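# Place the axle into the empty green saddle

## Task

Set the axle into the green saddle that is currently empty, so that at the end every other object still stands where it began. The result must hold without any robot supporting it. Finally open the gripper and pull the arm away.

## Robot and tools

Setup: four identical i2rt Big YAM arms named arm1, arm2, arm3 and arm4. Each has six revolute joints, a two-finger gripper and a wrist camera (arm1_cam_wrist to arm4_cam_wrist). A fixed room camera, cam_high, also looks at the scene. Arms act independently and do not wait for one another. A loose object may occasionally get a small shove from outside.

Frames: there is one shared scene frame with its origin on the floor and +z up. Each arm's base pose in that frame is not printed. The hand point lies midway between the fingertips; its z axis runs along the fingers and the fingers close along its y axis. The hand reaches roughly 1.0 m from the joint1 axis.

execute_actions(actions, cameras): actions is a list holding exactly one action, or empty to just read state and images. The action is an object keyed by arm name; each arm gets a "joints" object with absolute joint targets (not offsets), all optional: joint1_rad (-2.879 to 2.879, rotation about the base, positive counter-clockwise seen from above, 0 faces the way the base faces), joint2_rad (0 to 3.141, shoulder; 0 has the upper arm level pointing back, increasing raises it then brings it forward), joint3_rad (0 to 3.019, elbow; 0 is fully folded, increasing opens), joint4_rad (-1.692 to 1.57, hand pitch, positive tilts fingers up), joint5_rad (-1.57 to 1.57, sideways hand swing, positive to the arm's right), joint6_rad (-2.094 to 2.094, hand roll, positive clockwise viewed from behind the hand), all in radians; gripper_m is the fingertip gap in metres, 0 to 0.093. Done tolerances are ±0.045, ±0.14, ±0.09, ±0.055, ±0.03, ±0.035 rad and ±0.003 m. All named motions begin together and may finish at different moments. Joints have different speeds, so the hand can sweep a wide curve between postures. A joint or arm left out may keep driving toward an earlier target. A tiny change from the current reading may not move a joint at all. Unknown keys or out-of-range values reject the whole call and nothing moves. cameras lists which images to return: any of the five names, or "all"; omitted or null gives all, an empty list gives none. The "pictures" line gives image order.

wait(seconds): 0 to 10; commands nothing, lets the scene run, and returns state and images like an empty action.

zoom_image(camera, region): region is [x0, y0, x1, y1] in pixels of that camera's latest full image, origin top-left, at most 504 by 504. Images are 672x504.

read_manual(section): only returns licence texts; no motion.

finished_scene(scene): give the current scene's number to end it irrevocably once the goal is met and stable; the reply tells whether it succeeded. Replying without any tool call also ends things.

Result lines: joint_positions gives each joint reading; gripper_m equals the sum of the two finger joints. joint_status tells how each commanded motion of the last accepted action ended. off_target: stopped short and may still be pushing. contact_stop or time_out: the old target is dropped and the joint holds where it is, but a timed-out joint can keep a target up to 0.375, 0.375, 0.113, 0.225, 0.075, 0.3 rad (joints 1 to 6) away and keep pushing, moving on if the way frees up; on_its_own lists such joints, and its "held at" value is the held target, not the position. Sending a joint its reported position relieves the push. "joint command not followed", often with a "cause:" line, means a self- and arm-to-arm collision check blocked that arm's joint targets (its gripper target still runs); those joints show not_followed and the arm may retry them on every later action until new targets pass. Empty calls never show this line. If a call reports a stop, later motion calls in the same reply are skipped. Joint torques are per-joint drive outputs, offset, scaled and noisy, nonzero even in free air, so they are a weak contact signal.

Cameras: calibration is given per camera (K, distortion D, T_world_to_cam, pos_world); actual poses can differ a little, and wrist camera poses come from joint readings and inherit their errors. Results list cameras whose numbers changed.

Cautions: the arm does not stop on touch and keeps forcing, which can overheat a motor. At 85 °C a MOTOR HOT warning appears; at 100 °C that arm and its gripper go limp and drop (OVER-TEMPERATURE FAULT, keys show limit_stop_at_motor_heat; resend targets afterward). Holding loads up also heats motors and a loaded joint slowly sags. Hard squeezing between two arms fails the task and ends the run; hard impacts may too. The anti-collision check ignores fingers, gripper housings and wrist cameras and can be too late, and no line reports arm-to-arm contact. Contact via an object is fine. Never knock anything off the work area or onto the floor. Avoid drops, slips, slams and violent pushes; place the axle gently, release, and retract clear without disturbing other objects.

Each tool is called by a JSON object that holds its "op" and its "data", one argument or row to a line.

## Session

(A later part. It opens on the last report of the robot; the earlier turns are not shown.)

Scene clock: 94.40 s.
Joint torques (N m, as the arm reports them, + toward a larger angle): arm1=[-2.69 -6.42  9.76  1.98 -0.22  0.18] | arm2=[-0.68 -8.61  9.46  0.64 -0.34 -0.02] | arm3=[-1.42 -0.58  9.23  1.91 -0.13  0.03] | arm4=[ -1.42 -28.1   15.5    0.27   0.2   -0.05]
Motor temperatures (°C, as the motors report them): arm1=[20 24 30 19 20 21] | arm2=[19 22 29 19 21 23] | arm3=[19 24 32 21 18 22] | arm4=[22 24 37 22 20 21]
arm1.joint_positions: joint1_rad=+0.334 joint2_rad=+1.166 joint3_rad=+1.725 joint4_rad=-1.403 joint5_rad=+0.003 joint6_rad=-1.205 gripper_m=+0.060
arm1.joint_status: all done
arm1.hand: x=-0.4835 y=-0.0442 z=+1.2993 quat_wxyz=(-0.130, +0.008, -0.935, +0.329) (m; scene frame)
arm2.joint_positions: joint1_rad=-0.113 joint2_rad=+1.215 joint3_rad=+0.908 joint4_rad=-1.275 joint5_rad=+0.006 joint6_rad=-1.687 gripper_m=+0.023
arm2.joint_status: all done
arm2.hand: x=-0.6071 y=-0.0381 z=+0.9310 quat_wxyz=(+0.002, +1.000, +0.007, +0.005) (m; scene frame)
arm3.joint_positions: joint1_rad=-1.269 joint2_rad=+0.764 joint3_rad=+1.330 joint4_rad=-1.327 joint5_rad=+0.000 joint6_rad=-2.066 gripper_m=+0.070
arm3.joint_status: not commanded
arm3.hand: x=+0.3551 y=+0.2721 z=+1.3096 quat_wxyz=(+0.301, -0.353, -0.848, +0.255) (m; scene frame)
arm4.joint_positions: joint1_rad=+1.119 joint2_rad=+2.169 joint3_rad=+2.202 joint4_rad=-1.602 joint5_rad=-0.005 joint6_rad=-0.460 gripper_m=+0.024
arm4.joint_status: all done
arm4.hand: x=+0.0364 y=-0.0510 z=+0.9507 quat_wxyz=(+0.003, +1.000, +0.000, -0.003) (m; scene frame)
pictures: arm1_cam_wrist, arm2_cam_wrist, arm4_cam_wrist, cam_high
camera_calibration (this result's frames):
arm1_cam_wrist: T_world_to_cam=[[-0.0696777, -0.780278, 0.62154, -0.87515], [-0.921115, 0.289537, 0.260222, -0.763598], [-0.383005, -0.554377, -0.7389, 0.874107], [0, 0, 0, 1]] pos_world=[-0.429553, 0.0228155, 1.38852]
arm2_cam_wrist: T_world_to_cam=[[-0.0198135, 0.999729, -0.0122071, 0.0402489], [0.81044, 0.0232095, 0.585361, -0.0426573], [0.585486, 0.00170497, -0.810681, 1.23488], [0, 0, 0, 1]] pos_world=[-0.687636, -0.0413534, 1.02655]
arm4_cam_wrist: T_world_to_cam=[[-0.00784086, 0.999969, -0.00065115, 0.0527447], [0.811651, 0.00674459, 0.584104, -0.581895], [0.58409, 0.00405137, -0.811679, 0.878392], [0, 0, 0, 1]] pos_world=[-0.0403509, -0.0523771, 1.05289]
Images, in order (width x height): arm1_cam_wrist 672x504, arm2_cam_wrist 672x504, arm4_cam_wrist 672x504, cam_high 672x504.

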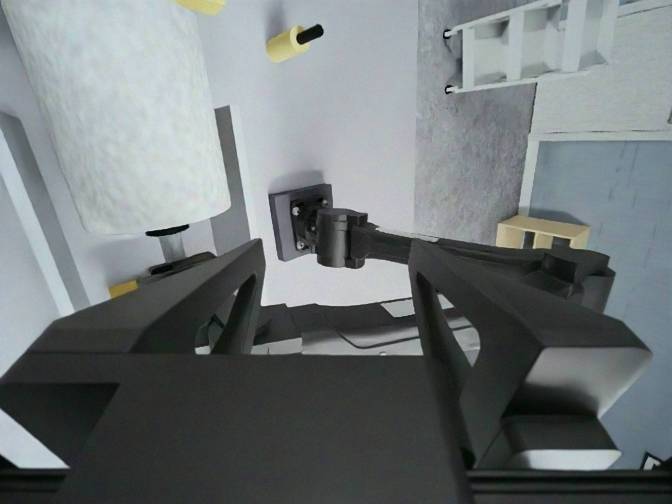

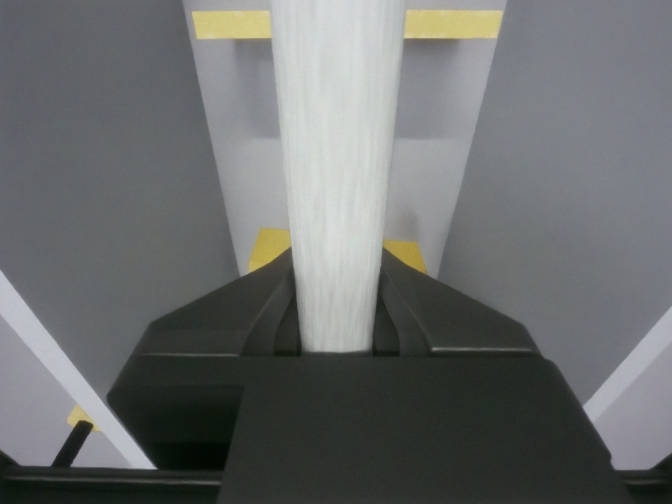

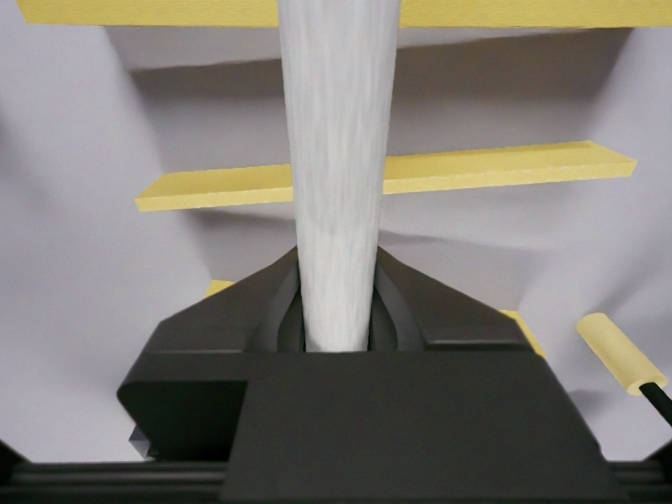

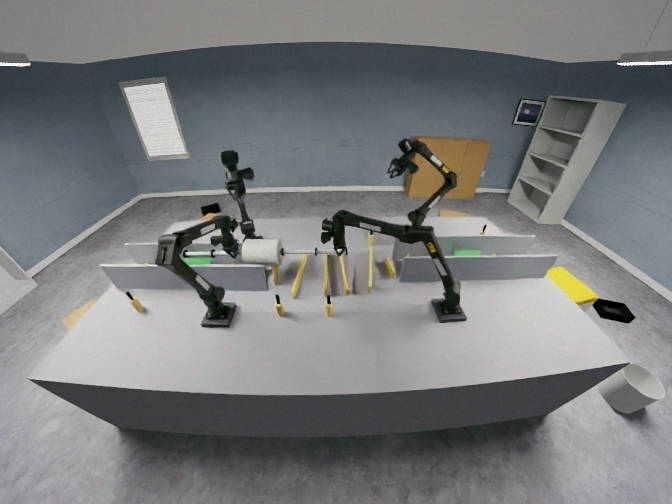

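{"op": "execute_actions", "data": {
  "actions": []
}}

Scene clock: 95.10 s.
Joint torques (N m, as the arm reports them, + toward a larger angle): arm1=[-1.69 -6.78  9.99  2.01 -0.14  0.19] | arm2=[-0.98 -8.82  9.48  0.62 -0.37 -0.01] | arm3=[-1.32 -0.57  9.2   1.9  -0.13  0.03] | arm4=[ -1.29 -27.81  15.58   0.26   0.2   -0.05]
Motor temperatures (°C, as the motors report them): arm1=[20 24 30 19 20 21] | arm2=[19 22 29 19 21 23] | arm3=[19 24 32 21 18 22] | arm4=[22 25 37 22 20 21]
arm1.joint_positions: joint1_rad=+0.334 joint2_rad=+1.166 joint3_rad=+1.725 joint4_rad=-1.403 joint5_rad=+0.003 joint6_rad=-1.204 gripper_m=+0.060
arm1.joint_status: all done
arm1.hand: x=-0.4835 y=-0.0442 z=+1.2993 quat_wxyz=(-0.130, +0.007, -0.935, +0.329) (m; scene frame)
arm2.joint_positions: joint1_rad=-0.113 joint2_rad=+1.215 joint3_rad=+0.908 joint4_rad=-1.275 joint5_rad=+0.006 joint6_rad=-1.687 gripper_m=+0.023
arm2.joint_status: all done
arm2.hand: x=-0.6071 y=-0.0381 z=+0.9310 quat_wxyz=(+0.002, +1.000, +0.007, +0.005) (m; scene frame)
arm3.joint_positions: joint1_rad=-1.269 joint2_rad=+0.764 joint3_rad=+1.330 joint4_rad=-1.327 joint5_rad=+0.000 joint6_rad=-2.066 gripper_m=+0.070
arm3.joint_status: not commanded
arm3.hand: x=+0.3551 y=+0.2721 z=+1.3096 quat_wxyz=(+0.301, -0.353, -0.848, +0.255) (m; scene frame)
arm4.joint_positions: joint1_rad=+1.119 joint2_rad=+2.169 joint3_rad=+2.202 joint4_rad=-1.602 joint5_rad=-0.005 joint6_rad=-0.460 gripper_m=+0.024
arm4.joint_status: all done
arm4.hand: x=+0.0364 y=-0.0510 z=+0.9507 quat_wxyz=(+0.003, +1.000, +0.000, -0.003) (m; scene frame)
pictures: arm1_cam_wrist, arm2_cam_wrist, arm3_cam_wrist, arm4_cam_wrist, cam_high
camera_calibration (this result's frames):
arm1_cam_wrist: T_world_to_cam=[[-0.0700463, -0.780317, 0.621449, -0.875212], [-0.921093, 0.289776, 0.260034, -0.763333], [-0.38299, -0.554198, -0.739042, 0.874307], [0, 0, 0, 1]] pos_world=[-0.429554, 0.0227916, 1.38854]
arm2_cam_wrist: T_world_to_cam=[[-0.0198135, 0.999729, -0.0122071, 0.0402489], [0.81044, 0.0232095, 0.585361, -0.0426573], [0.585486, 0.00170497, -0.810681, 1.23488], [0, 0, 0, 1]] pos_world=[-0.687636, -0.0413534, 1.02655]
arm3_cam_wrist: T_world_to_cam=[[-0.443038, -0.607157, 0.659605, -0.538376], [-0.072441, 0.757592, 0.648696, -1.02338], [-0.893571, 0.239614, -0.379625, 0.871834], [0, 0, 0, 1]] pos_world=[0.466391, 0.239518, 1.34994]
arm4_cam_wrist: T_world_to_cam=[[-0.00784086, 0.999969, -0.00065115, 0.0527447], [0.811651, 0.00674459, 0.584104, -0.581895], [0.58409, 0.00405137, -0.811679, 0.878392], [0, 0, 0, 1]] pos_world=[-0.0403509, -0.0523771, 1.05289]
Images, in order (width x height): arm1_cam_wrist 672x504, arm2_cam_wrist 672x504, arm3_cam_wrist 672x504, arm4_cam_wrist 672x504, cam_high 672x504.

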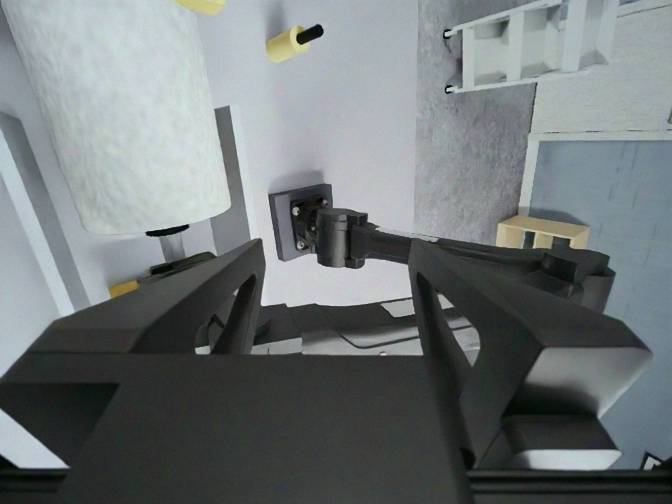

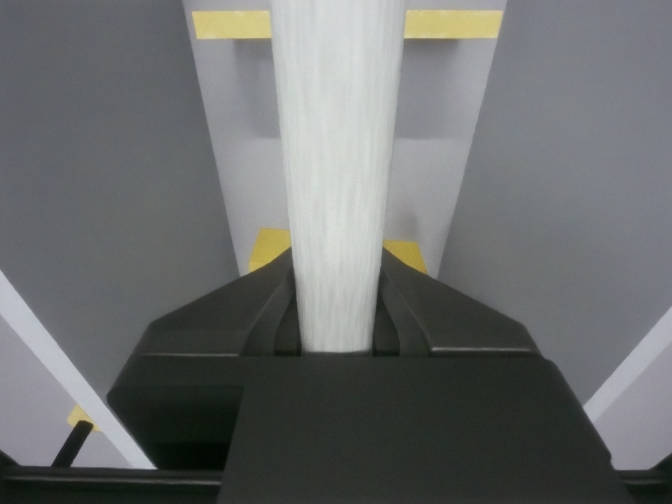

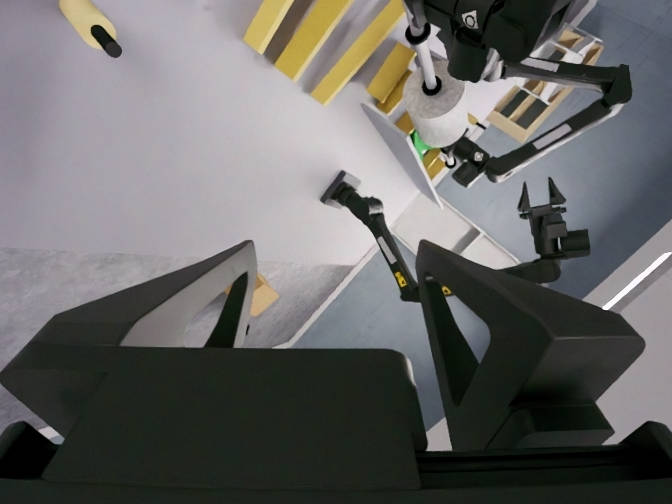

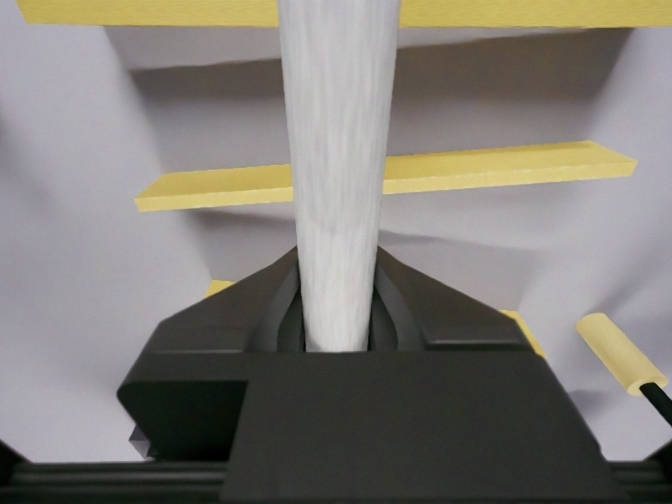

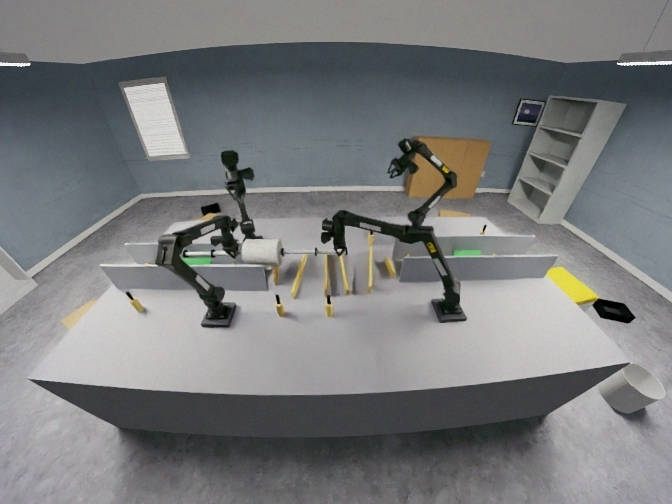

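{"op": "execute_actions", "data": {
  "actions": [
    {"arm1": {"joints": {"joint1_rad": 0.749, "joint2_rad": 1.823, "joint3_rad": 1.661, "joint4_rad": -1.391, "joint5_rad": 0.0, "joint6_rad": -0.771, "gripper_m": 0.08}}}
  ],
  "cameras": ["arm1_cam_wrist", "cam_high"]
}}

Scene clock: 97.67 s.
Joint torques (N m, as the arm reports them, + toward a larger angle): arm1=[ -1.19 -18.08   9.62   0.5   -0.11   0.14] | arm2=[-0.72 -8.8   9.57  0.7  -0.37 -0.01] | arm3=[-1.21 -0.6   9.22  1.95 -0.13  0.03] | arm4=[ -1.17 -28.02  15.69   0.24   0.22  -0.04]
Motor temperatures (°C, as the motors report them): arm1=[20 24 30 19 20 21] | arm2=[19 22 30 19 21 23] | arm3=[19 24 32 21 18 22] | arm4=[22 25 37 22 20 21]
arm1.joint_positions: joint1_rad=+0.751 joint2_rad=+1.842 joint3_rad=+1.650 joint4_rad=-1.397 joint5_rad=+0.003 joint6_rad=-0.785 gripper_m=+0.080
arm1.joint_status: all done
arm1.hand: x=-0.2393 y=-0.0403 z=+0.9340 quat_wxyz=(+0.006, +0.008, -1.000, -0.008) (m; scene frame)
arm2.joint_positions: joint1_rad=-0.113 joint2_rad=+1.215 joint3_rad=+0.908 joint4_rad=-1.275 joint5_rad=+0.006 joint6_rad=-1.687 gripper_m=+0.023
arm2.joint_status: not commanded
arm2.hand: x=-0.6071 y=-0.0381 z=+0.9310 quat_wxyz=(+0.002, +1.000, +0.007, +0.005) (m; scene frame)
arm3.joint_positions: joint1_rad=-1.269 joint2_rad=+0.764 joint3_rad=+1.330 joint4_rad=-1.327 joint5_rad=+0.000 joint6_rad=-2.066 gripper_m=+0.070
arm3.joint_status: not commanded
arm3.hand: x=+0.3551 y=+0.2721 z=+1.3096 quat_wxyz=(+0.301, -0.353, -0.848, +0.255) (m; scene frame)
arm4.joint_positions: joint1_rad=+1.119 joint2_rad=+2.169 joint3_rad=+2.202 joint4_rad=-1.602 joint5_rad=-0.005 joint6_rad=-0.460 gripper_m=+0.024
arm4.joint_status: not commanded
arm4.hand: x=+0.0364 y=-0.0510 z=+0.9507 quat_wxyz=(+0.003, +1.000, +0.000, -0.003) (m; scene frame)
pictures: arm1_cam_wrist, cam_high
camera_calibration (this result's frames):
arm1_cam_wrist: T_world_to_cam=[[0.0188871, -0.999759, -0.0112004, -0.0247334], [-0.790732, -0.021792, 0.611775, -0.754422], [-0.611871, -0.00269811, -0.790953, 0.715932], [0, 0, 0, 1]] pos_world=[-0.15802, -0.0392361, 1.02753]
Images, in order (width x height): arm1_cam_wrist 672x504, cam_high 672x504.

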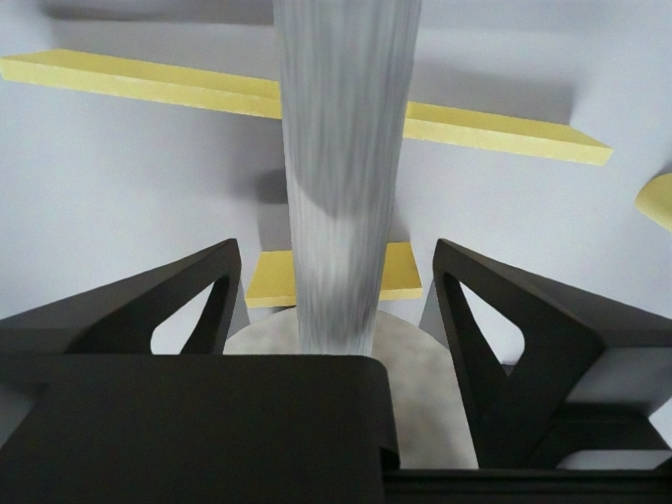

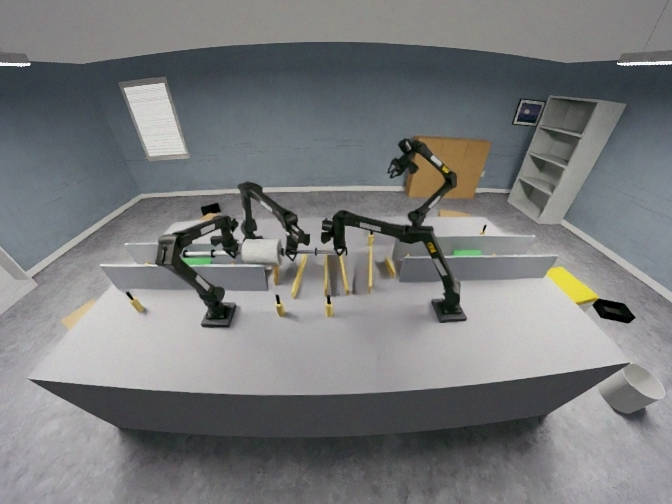

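{"op": "zoom_image", "data": {
  "camera": "arm1_cam_wrist",
  "region": [200, 200, 480, 400]
}}

{"op": "zoom_image", "data": {
  "camera": "arm1_cam_wrist",
  "region": [200, 0, 480, 200]
}}

Region (200, 200, 480, 400) of arm1_cam_wrist's 672x504 image, scaled by 1.800, with more detail than that image has; it fills the top 360 rows of this view, and the rest is white.

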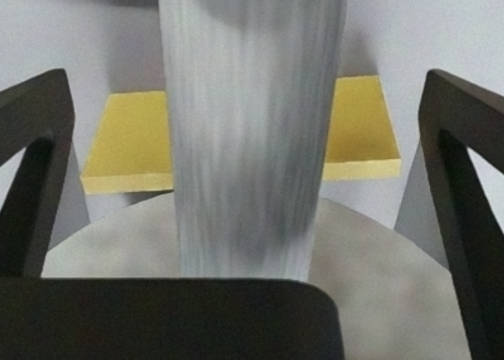

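Region (200, 0, 480, 200) of arm1_cam_wrist's 672x504 image, scaled by 1.800, with more detail than that image has; it fills the top 360 rows of this view, and the rest is white.

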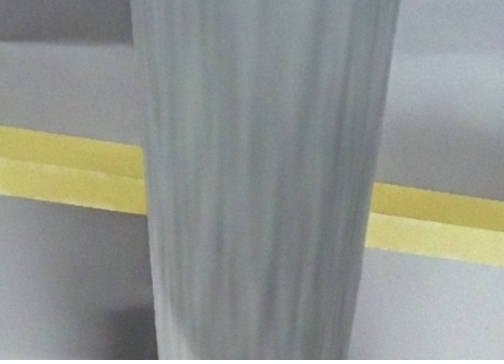

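{"op": "execute_actions", "data": {
  "actions": [
    {"arm1": {"joints": {"gripper_m": 0.0}}}
  ],
  "cameras": ["arm1_cam_wrist"]
}}

Scene clock: 101.83 s.
Joint torques (N m, as the arm reports them, + toward a larger angle): arm1=[ -1.63 -17.17   9.66   0.53  -0.16  -0.01] | arm2=[-0.69 -8.67  9.48  0.61 -0.38 -0.02] | arm3=[-1.14 -0.53  9.25  1.94 -0.13  0.04] | arm4=[ -1.42 -27.54  15.68   0.28   0.19  -0.06]
Motor temperatures (°C, as the motors report them): arm1=[20 25 30 19 20 21] | arm2=[19 23 30 19 21 23] | arm3=[19 24 32 21 18 22] | arm4=[22 26 38 22 20 21]
arm1.joint_positions: joint1_rad=+0.751 joint2_rad=+1.842 joint3_rad=+1.650 joint4_rad=-1.397 joint5_rad=+0.002 joint6_rad=-0.772 gripper_m=+0.023
arm1.joint_status: gripper_m off_target (ended at +0.023, target +0.000)
arm1.hand: x=-0.2392 y=-0.0402 z=+0.9340 quat_wxyz=(+0.006, +0.002, -1.000, -0.008) (m; scene frame)
arm2.joint_positions: joint1_rad=-0.113 joint2_rad=+1.215 joint3_rad=+0.908 joint4_rad=-1.275 joint5_rad=+0.006 joint6_rad=-1.687 gripper_m=+0.023
arm2.joint_status: not commanded
arm2.hand: x=-0.6070 y=-0.0381 z=+0.9310 quat_wxyz=(+0.003, +1.000, +0.007, +0.005) (m; scene frame)
arm3.joint_positions: joint1_rad=-1.269 joint2_rad=+0.764 joint3_rad=+1.330 joint4_rad=-1.327 joint5_rad=+0.000 joint6_rad=-2.066 gripper_m=+0.070
arm3.joint_status: not commanded
arm3.hand: x=+0.3551 y=+0.2721 z=+1.3096 quat_wxyz=(+0.301, -0.353, -0.848, +0.255) (m; scene frame)
arm4.joint_positions: joint1_rad=+1.119 joint2_rad=+2.169 joint3_rad=+2.202 joint4_rad=-1.602 joint5_rad=-0.004 joint6_rad=-0.460 gripper_m=+0.024
arm4.joint_status: not commanded
arm4.hand: x=+0.0364 y=-0.0510 z=+0.9507 quat_wxyz=(+0.003, +1.000, +0.000, -0.003) (m; scene frame)
pictures: arm1_cam_wrist
camera_calibration (this result's frames):
arm1_cam_wrist: T_world_to_cam=[[0.00629144, -0.999913, -0.0115853, -0.0273006], [-0.79115, -0.012063, 0.611504, -0.753804], [-0.61159, 0.0053185, -0.791157, 0.716568], [0, 0, 0, 1]] pos_world=[-0.157954, -0.0402024, 1.02756]
Images, in order (width x height): arm1_cam_wrist 672x504.

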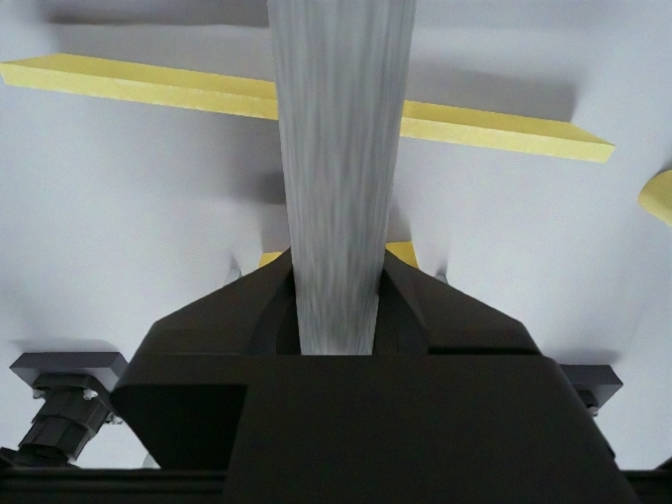

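{"op": "execute_actions", "data": {
  "actions": [
    {"arm1": {"joints": {"joint1_rad": 0.520, "joint2_rad": 1.544, "joint3_rad": 1.334, "joint4_rad": -1.29, "joint6_rad": -0.998}}, "arm2": {"joints": {"joint1_rad": 0.353, "joint2_rad": 1.245, "joint3_rad": 1.005, "joint4_rad": -1.266, "joint6_rad": -1.223}}, "arm4": {"joints": {"joint2_rad": 1.72, "joint3_rad": 2.20, "gripper_m": 0.09}}}
  ],
  "cameras": ["arm1_cam_wrist", "arm2_cam_wrist", "cam_high"]
}}

Scene clock: 104.40 s.
Joint torques (N m, as the arm reports them, + toward a larger angle): arm1=[ -1.65 -16.16   9.59  -0.04   0.46   0.19] | arm2=[-0.9  -9.24 11.56  0.95  0.05  0.09] | arm3=[-1.37 -0.68  9.2   1.94 -0.13  0.03] | arm4=[ -1.3  -17.4    9.35   1.31   0.09  -0.03]
Motor temperatures (°C, as the motors report them): arm1=[20 25 30 19 20 21] | arm2=[19 23 31 19 21 23] | arm3=[19 24 32 21 18 22] | arm4=[22 26 38 22 20 21]
arm1.joint_positions: joint1_rad=+0.520 joint2_rad=+1.591 joint3_rad=+1.319 joint4_rad=-1.287 joint5_rad=-0.016 joint6_rad=-1.009 gripper_m=+0.023
arm1.joint_status: all done
arm1.hand: x=-0.3855 y=-0.0434 z=+0.9346 quat_wxyz=(-0.011, +0.005, -1.000, -0.002) (m; scene frame)
arm2.joint_positions: joint1_rad=+0.344 joint2_rad=+1.267 joint3_rad=+0.934 joint4_rad=-1.275 joint5_rad=-0.005 joint6_rad=-1.239 gripper_m=+0.023
arm2.joint_status: all done
arm2.hand: x=-0.7541 y=-0.0461 z=+0.9244 quat_wxyz=(+0.014, +1.000, +0.011, +0.006) (m; scene frame)
arm3.joint_positions: joint1_rad=-1.269 joint2_rad=+0.764 joint3_rad=+1.330 joint4_rad=-1.327 joint5_rad=+0.000 joint6_rad=-2.066 gripper_m=+0.070
arm3.joint_status: not commanded
arm3.hand: x=+0.3551 y=+0.2721 z=+1.3096 quat_wxyz=(+0.301, -0.353, -0.848, +0.255) (m; scene frame)
arm4.joint_positions: joint1_rad=+1.119 joint2_rad=+1.718 joint3_rad=+2.196 joint4_rad=-1.602 joint5_rad=-0.003 joint6_rad=-0.461 gripper_m=+0.090
arm4.joint_status: all done
arm4.hand: x=+0.1117 y=-0.0866 z=+1.2274 quat_wxyz=(-0.096, +0.975, +0.000, -0.199) (m; scene frame)
pictures: arm1_cam_wrist, arm2_cam_wrist, cam_high
camera_calibration (this result's frames):
arm1_cam_wrist: T_world_to_cam=[[0.0119765, -0.999928, 0.00102517, -0.0391544], [-0.811539, -0.00912113, 0.584228, -0.852233], [-0.584176, -0.00782898, -0.811589, 0.656686], [0, 0, 0, 1]] pos_world=[-0.307531, -0.0417837, 1.0309]
arm2_cam_wrist: T_world_to_cam=[[-0.0289733, 0.998938, -0.0358166, 0.0600821], [0.808239, 0.0444951, 0.587171, 0.0781146], [0.588141, -0.0119361, -0.80867, 1.31508], [0, 0, 0, 1]] pos_world=[-0.834847, -0.0477971, 1.01975]
Images, in order (width x height): arm1_cam_wrist 672x504, arm2_cam_wrist 672x504, cam_high 672x504.

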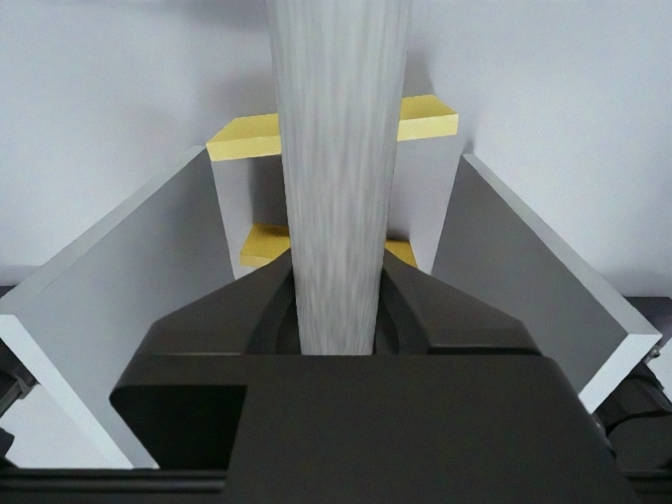

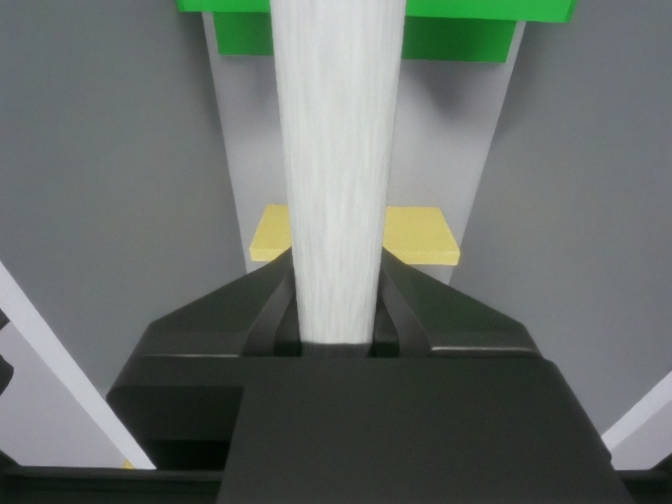

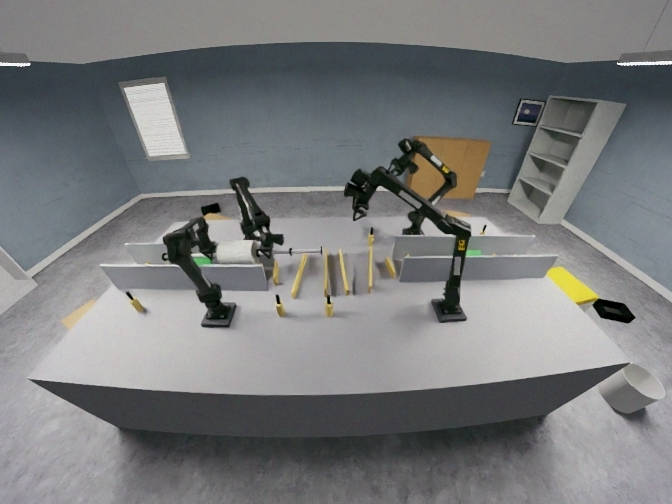

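{"op": "execute_actions", "data": {
  "actions": [
    {"arm1": {"joints": {"joint1_rad": 0.103, "joint2_rad": 1.365, "joint3_rad": 1.157, "joint4_rad": -1.308, "joint6_rad": -1.42}}, "arm2": {"joints": {"joint1_rad": 0.769, "joint2_rad": 1.504, "joint3_rad": 1.333, "joint4_rad": -1.305, "joint6_rad": -0.805}}}
  ],
  "cameras": ["arm1_cam_wrist", "arm2_cam_wrist", "cam_high"]
}}

Scene clock: 107.87 s.
Joint torques (N m, as the arm reports them, + toward a larger angle): arm1=[  0.16 -12.69  10.19   0.15  -0.08   0.04] | arm2=[ -2.04 -15.7   12.15   0.59   0.29  -0.13] | arm3=[-1.33 -0.57  9.22  1.93 -0.14  0.03] | arm4=[ -1.1  -17.     9.45   1.26   0.13  -0.03]
Motor temperatures (°C, as the motors report them): arm1=[20 25 30 19 20 21] | arm2=[19 23 32 19 21 23] | arm3=[19 24 32 21 18 22] | arm4=[22 26 37 22 20 21]
arm1.joint_positions: joint1_rad=+0.093 joint2_rad=+1.400 joint3_rad=+1.138 joint4_rad=-1.310 joint5_rad=-0.002 joint6_rad=-1.426 gripper_m=+0.023
arm1.joint_status: all done
arm1.hand: x=-0.5841 y=-0.0396 z=+0.9453 quat_wxyz=(-0.002, -0.001, -1.000, -0.003) (m; scene frame)
arm2.joint_positions: joint1_rad=+0.772 joint2_rad=+1.536 joint3_rad=+1.256 joint4_rad=-1.302 joint5_rad=-0.010 joint6_rad=-0.802 gripper_m=+0.023
arm2.joint_status: all done
arm2.hand: x=-0.9524 y=-0.0392 z=+0.9415 quat_wxyz=(+0.004, +1.000, +0.007, +0.003) (m; scene frame)
arm3.joint_positions: joint1_rad=-1.269 joint2_rad=+0.764 joint3_rad=+1.330 joint4_rad=-1.327 joint5_rad=+0.000 joint6_rad=-2.066 gripper_m=+0.070
arm3.joint_status: not commanded
arm3.hand: x=+0.3551 y=+0.2721 z=+1.3096 quat_wxyz=(+0.301, -0.353, -0.848, +0.255) (m; scene frame)
arm4.joint_positions: joint1_rad=+1.119 joint2_rad=+1.718 joint3_rad=+2.196 joint4_rad=-1.602 joint5_rad=-0.003 joint6_rad=-0.461 gripper_m=+0.090
arm4.joint_status: not commanded
arm4.hand: x=+0.1117 y=-0.0866 z=+1.2274 quat_wxyz=(-0.096, +0.975, +0.000, -0.199) (m; scene frame)
pictures: arm1_cam_wrist, arm2_cam_wrist, cam_high
camera_calibration (this result's frames):
arm1_cam_wrist: T_world_to_cam=[[0.00168224, -0.999996, -0.00221127, -0.0359541], [-0.801391, -0.00267078, 0.598135, -1.02652], [-0.598139, 0.000765886, -0.801392, 0.531949], [0, 0, 0, 1]] pos_world=[-0.504404, -0.039103, 1.04022]
arm2_cam_wrist: T_world_to_cam=[[-0.0193756, 0.999695, -0.0153426, 0.0380136], [0.812683, 0.024686, 0.582183, 0.236216], [0.582384, -0.00118846, -0.812913, 1.4446], [0, 0, 0, 1]] pos_world=[-1.03254, -0.0421163, 1.0374]
Images, in order (width x height): arm1_cam_wrist 672x504, arm2_cam_wrist 672x504, cam_high 672x504.

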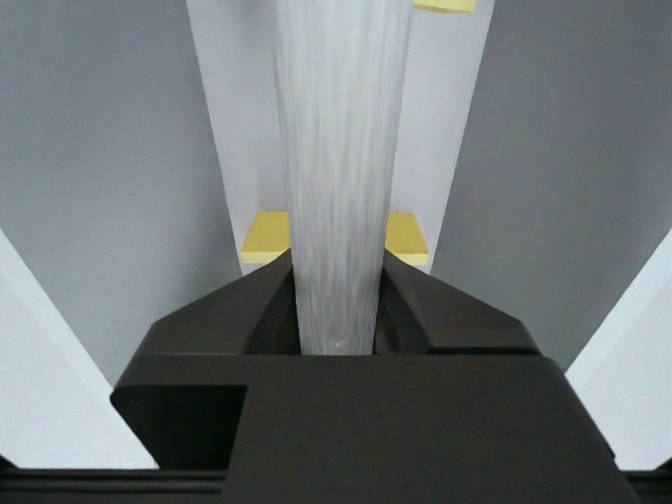

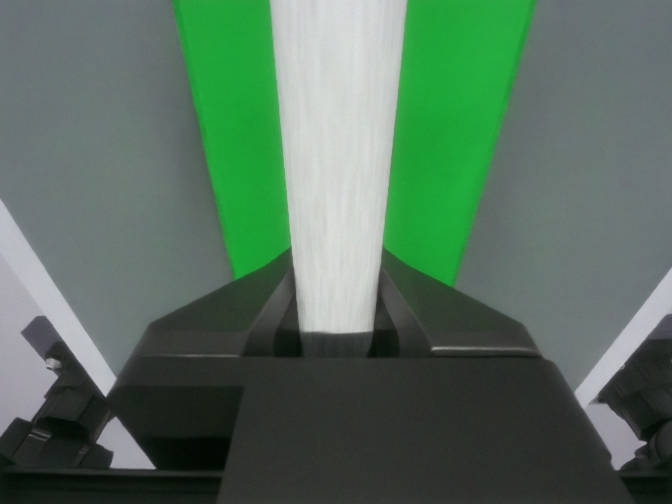

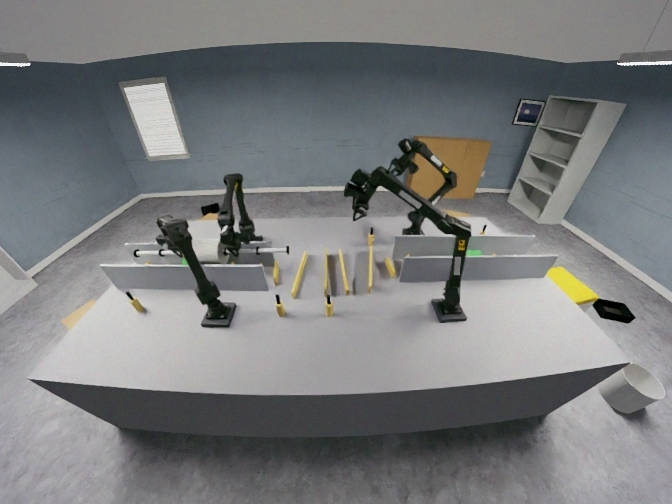

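{"op": "execute_actions", "data": {
  "actions": [
    {"arm1": {"joints": {"joint1_rad": -0.320, "joint2_rad": 1.423, "joint3_rad": 1.118, "joint4_rad": -1.218, "joint6_rad": -1.845}}, "arm2": {"joints": {"joint1_rad": 0.972, "joint2_rad": 1.844, "joint3_rad": 1.72, "joint4_rad": -1.33, "joint6_rad": -0.602}}}
  ],
  "cameras": ["arm1_cam_wrist", "arm2_cam_wrist", "cam_high"]
}}

Scene clock: 110.57 s.
Joint torques (N m, as the arm reports them, + toward a larger angle): arm1=[ -1.67 -12.07   9.45   0.42  -0.22  -0.2 ] | arm2=[ -1.83 -22.44  12.85   0.72  -0.03  -0.23] | arm3=[-1.43 -0.6   9.24  1.92 -0.14  0.03] | arm4=[ -1.18 -17.47   9.48   1.37   0.11  -0.03]
Motor temperatures (°C, as the motors report them): arm1=[20 25 30 19 20 21] | arm2=[19 23 33 19 21 23] | arm3=[19 24 32 21 18 22] | arm4=[22 25 36 22 20 21]
arm1.joint_positions: joint1_rad=-0.320 joint2_rad=+1.456 joint3_rad=+1.101 joint4_rad=-1.224 joint5_rad=+0.003 joint6_rad=-1.825 gripper_m=+0.023
arm1.joint_status: all done
arm1.hand: x=-0.7481 y=-0.0379 z=+0.9106 quat_wxyz=(-0.001, -0.007, -1.000, -0.007) (m; scene frame)
arm2.joint_positions: joint1_rad=+0.971 joint2_rad=+1.884 joint3_rad=+1.634 joint4_rad=-1.331 joint5_rad=-0.002 joint6_rad=-0.588 gripper_m=+0.023
arm2.joint_status: all done
arm2.hand: x=-1.1150 y=-0.0335 z=+0.9102 quat_wxyz=(+0.000, +1.000, -0.001, +0.006) (m; scene frame)
arm3.joint_positions: joint1_rad=-1.269 joint2_rad=+0.764 joint3_rad=+1.330 joint4_rad=-1.327 joint5_rad=+0.000 joint6_rad=-2.066 gripper_m=+0.070
arm3.joint_status: not commanded
arm3.hand: x=+0.3551 y=+0.2721 z=+1.3096 quat_wxyz=(+0.301, -0.353, -0.848, +0.255) (m; scene frame)
arm4.joint_positions: joint1_rad=+1.119 joint2_rad=+1.718 joint3_rad=+2.196 joint4_rad=-1.602 joint5_rad=-0.003 joint6_rad=-0.461 gripper_m=+0.090
arm4.joint_status: not commanded
arm4.hand: x=+0.1117 y=-0.0866 z=+1.2274 quat_wxyz=(-0.096, +0.975, +0.000, -0.199) (m; scene frame)
pictures: arm1_cam_wrist, arm2_cam_wrist, cam_high
camera_calibration (this result's frames):
arm1_cam_wrist: T_world_to_cam=[[-0.0120134, -0.999888, -0.00887195, -0.0382177], [-0.799622, 0.00427911, 0.600489, -1.1378], [-0.600384, 0.0143081, -0.799584, 0.40318], [0, 0, 0, 1]] pos_world=[-0.668205, -0.0391134, 1.00527]
arm2_cam_wrist: T_world_to_cam=[[-0.00489943, 0.999964, -0.00696674, 0.037226], [0.808811, 0.00805954, 0.588013, 0.376234], [0.588048, -0.00275385, -0.808822, 1.51636], [0, 0, 0, 1]] pos_world=[-1.19581, -0.0360811, 1.00549]
Images, in order (width x height): arm1_cam_wrist 672x504, arm2_cam_wrist 672x504, cam_high 672x504.

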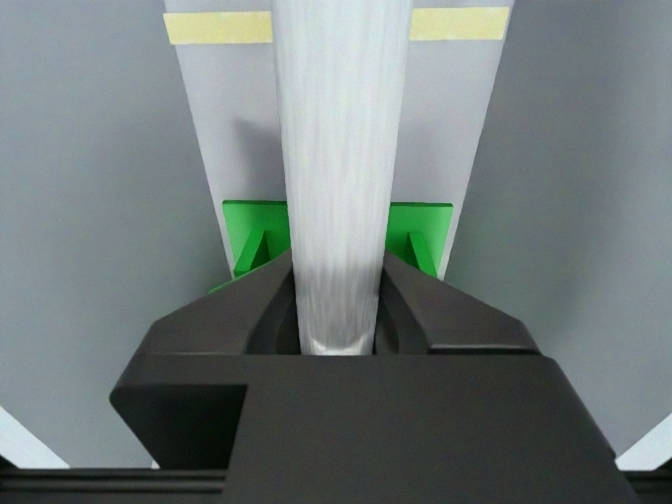

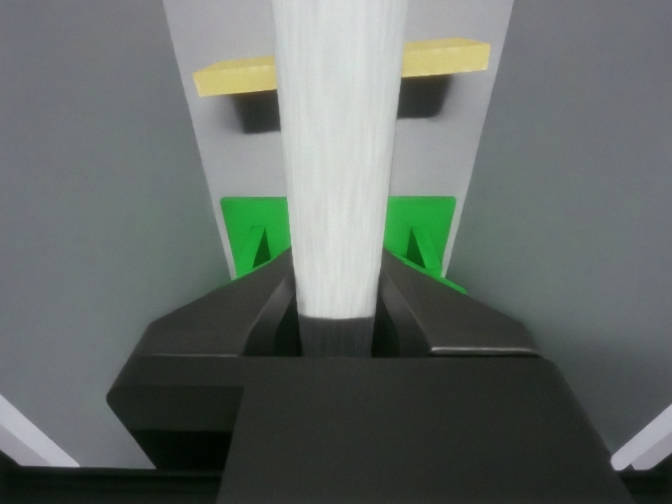

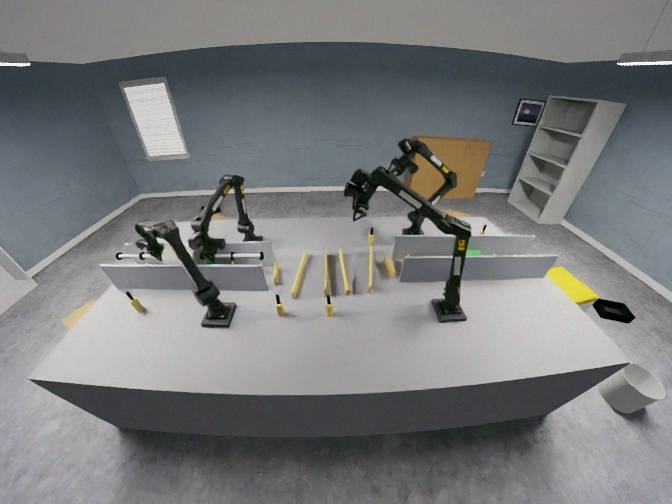

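{"op": "execute_actions", "data": {
  "actions": [
    {"arm1": {"joints": {"joint2_rad": 1.505, "joint3_rad": 1.015, "joint4_rad": -1.058, "joint6_rad": -1.835}}, "arm2": {"joints": {"joint2_rad": 1.905, "joint3_rad": 1.55, "joint4_rad": -1.183, "joint6_rad": -0.595}}}
  ],
  "cameras": ["arm1_cam_wrist", "arm2_cam_wrist", "cam_high"]
}}

Scene clock: 112.43 s.
Joint torques (N m, as the arm reports them, + toward a larger angle): arm1=[ -1.79 -11.85   8.28   0.83  -0.39  -0.06] | arm2=[ -1.79 -21.38   6.89   1.32  -0.19  -0.1 ] | arm3=[-1.56 -0.55  9.26  1.89 -0.13  0.03] | arm4=[ -1.01 -17.5    9.48   1.34   0.12  -0.02]
Motor temperatures (°C, as the motors report them): arm1=[20 25 30 19 20 21] | arm2=[19 23 33 19 21 23] | arm3=[19 24 32 21 18 22] | arm4=[22 25 36 22 20 21]
arm1.joint_positions: joint1_rad=-0.321 joint2_rad=+1.517 joint3_rad=+1.008 joint4_rad=-1.081 joint5_rad=+0.008 joint6_rad=-1.830 gripper_m=+0.023
arm1.joint_status: all done
arm1.hand: x=-0.7484 y=-0.0332 z=+0.8548 quat_wxyz=(+0.000, -0.006, -1.000, -0.013) (m; scene frame)
arm2.joint_positions: joint1_rad=+0.971 joint2_rad=+1.929 joint3_rad=+1.551 joint4_rad=-1.199 joint5_rad=+0.003 joint6_rad=-0.593 gripper_m=+0.023
arm2.joint_status: all done
arm2.hand: x=-1.1151 y=-0.0320 z=+0.8553 quat_wxyz=(-0.003, +1.000, +0.002, +0.006) (m; scene frame)
arm3.joint_positions: joint1_rad=-1.269 joint2_rad=+0.764 joint3_rad=+1.330 joint4_rad=-1.327 joint5_rad=+0.000 joint6_rad=-2.066 gripper_m=+0.070
arm3.joint_status: not commanded
arm3.hand: x=+0.3551 y=+0.2721 z=+1.3096 quat_wxyz=(+0.301, -0.353, -0.848, +0.255) (m; scene frame)
arm4.joint_positions: joint1_rad=+1.119 joint2_rad=+1.718 joint3_rad=+2.196 joint4_rad=-1.602 joint5_rad=-0.003 joint6_rad=-0.461 gripper_m=+0.090
arm4.joint_status: not commanded
arm4.hand: x=+0.1117 y=-0.0866 z=+1.2274 quat_wxyz=(-0.096, +0.975, +0.000, -0.199) (m; scene frame)
pictures: arm1_cam_wrist, arm2_cam_wrist, cam_high
camera_calibration (this result's frames):
arm1_cam_wrist: T_world_to_cam=[[-0.00849561, -0.999729, -0.0216712, -0.020482], [-0.798474, -0.00626418, 0.601997, -1.10528], [-0.601969, 0.0224182, -0.798205, 0.356259], [0, 0, 0, 1]] pos_world=[-0.668253, -0.0353868, 0.949297]
arm2_cam_wrist: T_world_to_cam=[[-0.00992905, 0.99995, -0.00141134, 0.0249564], [0.809253, 0.00886457, 0.587394, 0.409651], [0.587377, 0.00469014, -0.8093, 1.47193], [0, 0, 0, 1]] pos_world=[-1.19584, -0.0354901, 0.95064]
Images, in order (width x height): arm1_cam_wrist 672x504, arm2_cam_wrist 672x504, cam_high 672x504.

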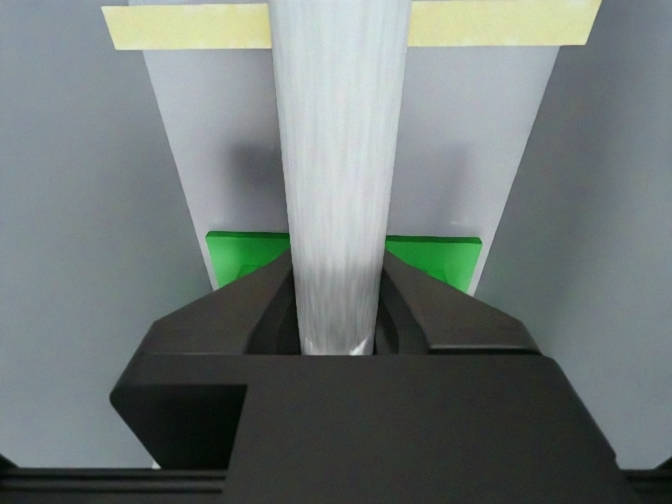

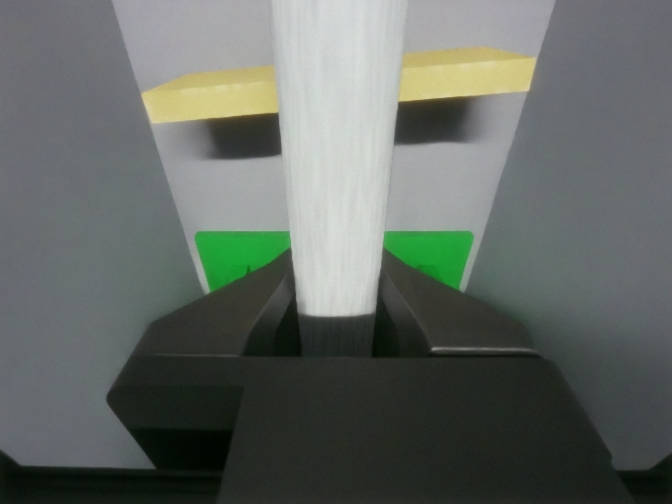

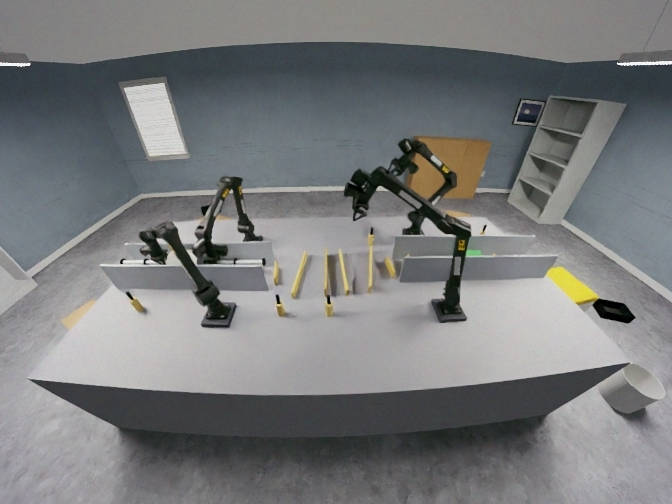

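{"op": "execute_actions", "data": {
  "actions": [
    {"arm1": {"joints": {"joint2_rad": 1.02, "joint4_rad": -1.085, "gripper_m": 0.075}}, "arm2": {"joints": {"joint2_rad": 1.47, "joint4_rad": -1.2, "gripper_m": 0.075}}}
  ],
  "cameras": ["arm1_cam_wrist", "arm2_cam_wrist", "cam_high"]
}}

Scene clock: 115.07 s.
Joint torques (N m, as the arm reports them, + toward a larger angle): arm1=[-1.26 -6.31 10.13  1.07 -0.2  -0.02] | arm2=[ -1.57 -12.9    8.99   1.5   -0.19  -0.07] | arm3=[-1.31 -0.59  9.24  1.91 -0.12  0.03] | arm4=[ -1.5  -17.59   9.35   1.28   0.12   0.  ]
Motor temperatures (°C, as the motors report them): arm1=[20 25 30 19 20 21] | arm2=[19 24 32 19 21 23] | arm3=[19 24 32 21 18 22] | arm4=[22 25 35 22 20 21]
arm1.joint_positions: joint1_rad=-0.321 joint2_rad=+1.011 joint3_rad=+1.008 joint4_rad=-1.081 joint5_rad=+0.005 joint6_rad=-1.830 gripper_m=+0.075
arm1.joint_status: all done
arm1.hand: x=-0.7422 y=-0.0124 z=+1.0435 quat_wxyz=(+0.064, -0.006, -0.971, +0.230) (m; scene frame)
arm2.joint_positions: joint1_rad=+0.971 joint2_rad=+1.471 joint3_rad=+1.538 joint4_rad=-1.199 joint5_rad=+0.003 joint6_rad=-0.593 gripper_m=+0.075
arm2.joint_status: all done
arm2.hand: x=-1.0876 y=-0.0529 z=+1.0977 quat_wxyz=(-0.126, +0.976, +0.002, -0.178) (m; scene frame)
arm3.joint_positions: joint1_rad=-1.269 joint2_rad=+0.764 joint3_rad=+1.330 joint4_rad=-1.327 joint5_rad=+0.000 joint6_rad=-2.066 gripper_m=+0.070
arm3.joint_status: not commanded
arm3.hand: x=+0.3551 y=+0.2721 z=+1.3096 quat_wxyz=(+0.301, -0.353, -0.848, +0.255) (m; scene frame)
arm4.joint_positions: joint1_rad=+1.119 joint2_rad=+1.718 joint3_rad=+2.196 joint4_rad=-1.602 joint5_rad=-0.003 joint6_rad=-0.461 gripper_m=+0.090
arm4.joint_status: not commanded
arm4.hand: x=+0.1117 y=-0.0866 z=+1.2274 quat_wxyz=(-0.096, +0.975, +0.000, -0.199) (m; scene frame)
pictures: arm1_cam_wrist, arm2_cam_wrist, cam_high
camera_calibration (this result's frames):
arm1_cam_wrist: T_world_to_cam=[[0.0206415, -0.892758, 0.450064, -0.464782], [-0.715319, 0.301313, 0.630499, -1.17804], [-0.698493, -0.334954, -0.632387, 0.261064], [0, 0, 0, 1]] pos_world=[-0.650726, 0.0274647, 1.11703]
arm2_cam_wrist: T_world_to_cam=[[0.031438, 0.96973, 0.242147, -0.177465], [0.965568, -0.0920608, 0.243318, 0.787541], [0.258245, 0.22616, -0.939234, 1.44848], [0, 0, 0, 1]] pos_world=[-1.12891, -0.0829923, 1.21181]
Images, in order (width x height): arm1_cam_wrist 672x504, arm2_cam_wrist 672x504, cam_high 672x504.

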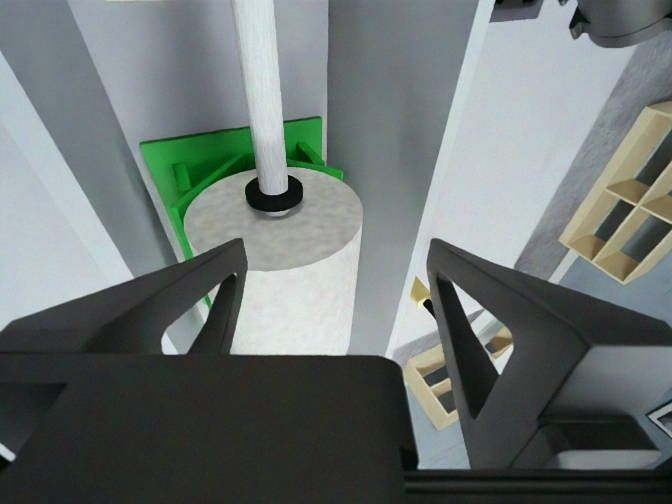

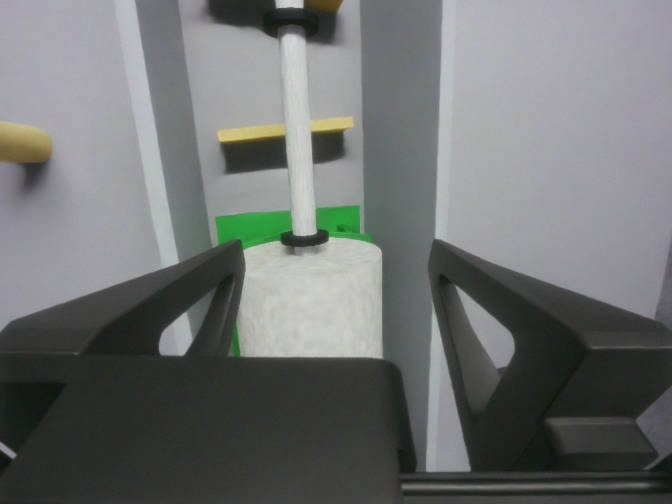

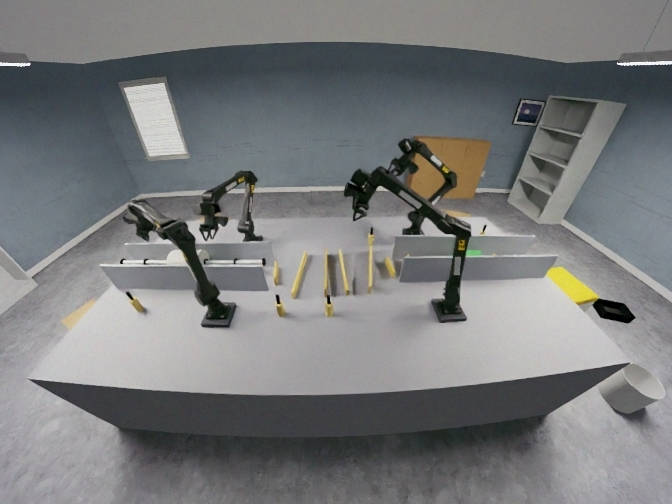

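{"op": "zoom_image", "data": {
  "camera": "cam_high",
  "region": [90, 180, 570, 340]
}}

Region (90, 180, 570, 340) of cam_high's 672x504 image, scaled by 1.050, with more detail than that image has.

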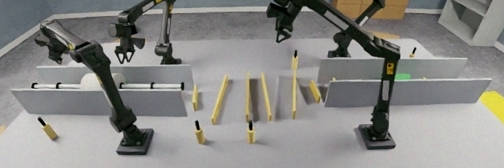

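The axle is seated level in the left saddle, everything else is standing, and all the arms are clear.

{"op": "finished_scene", "data": {
  "scene": 2
}}

The scene is finished: the task was done.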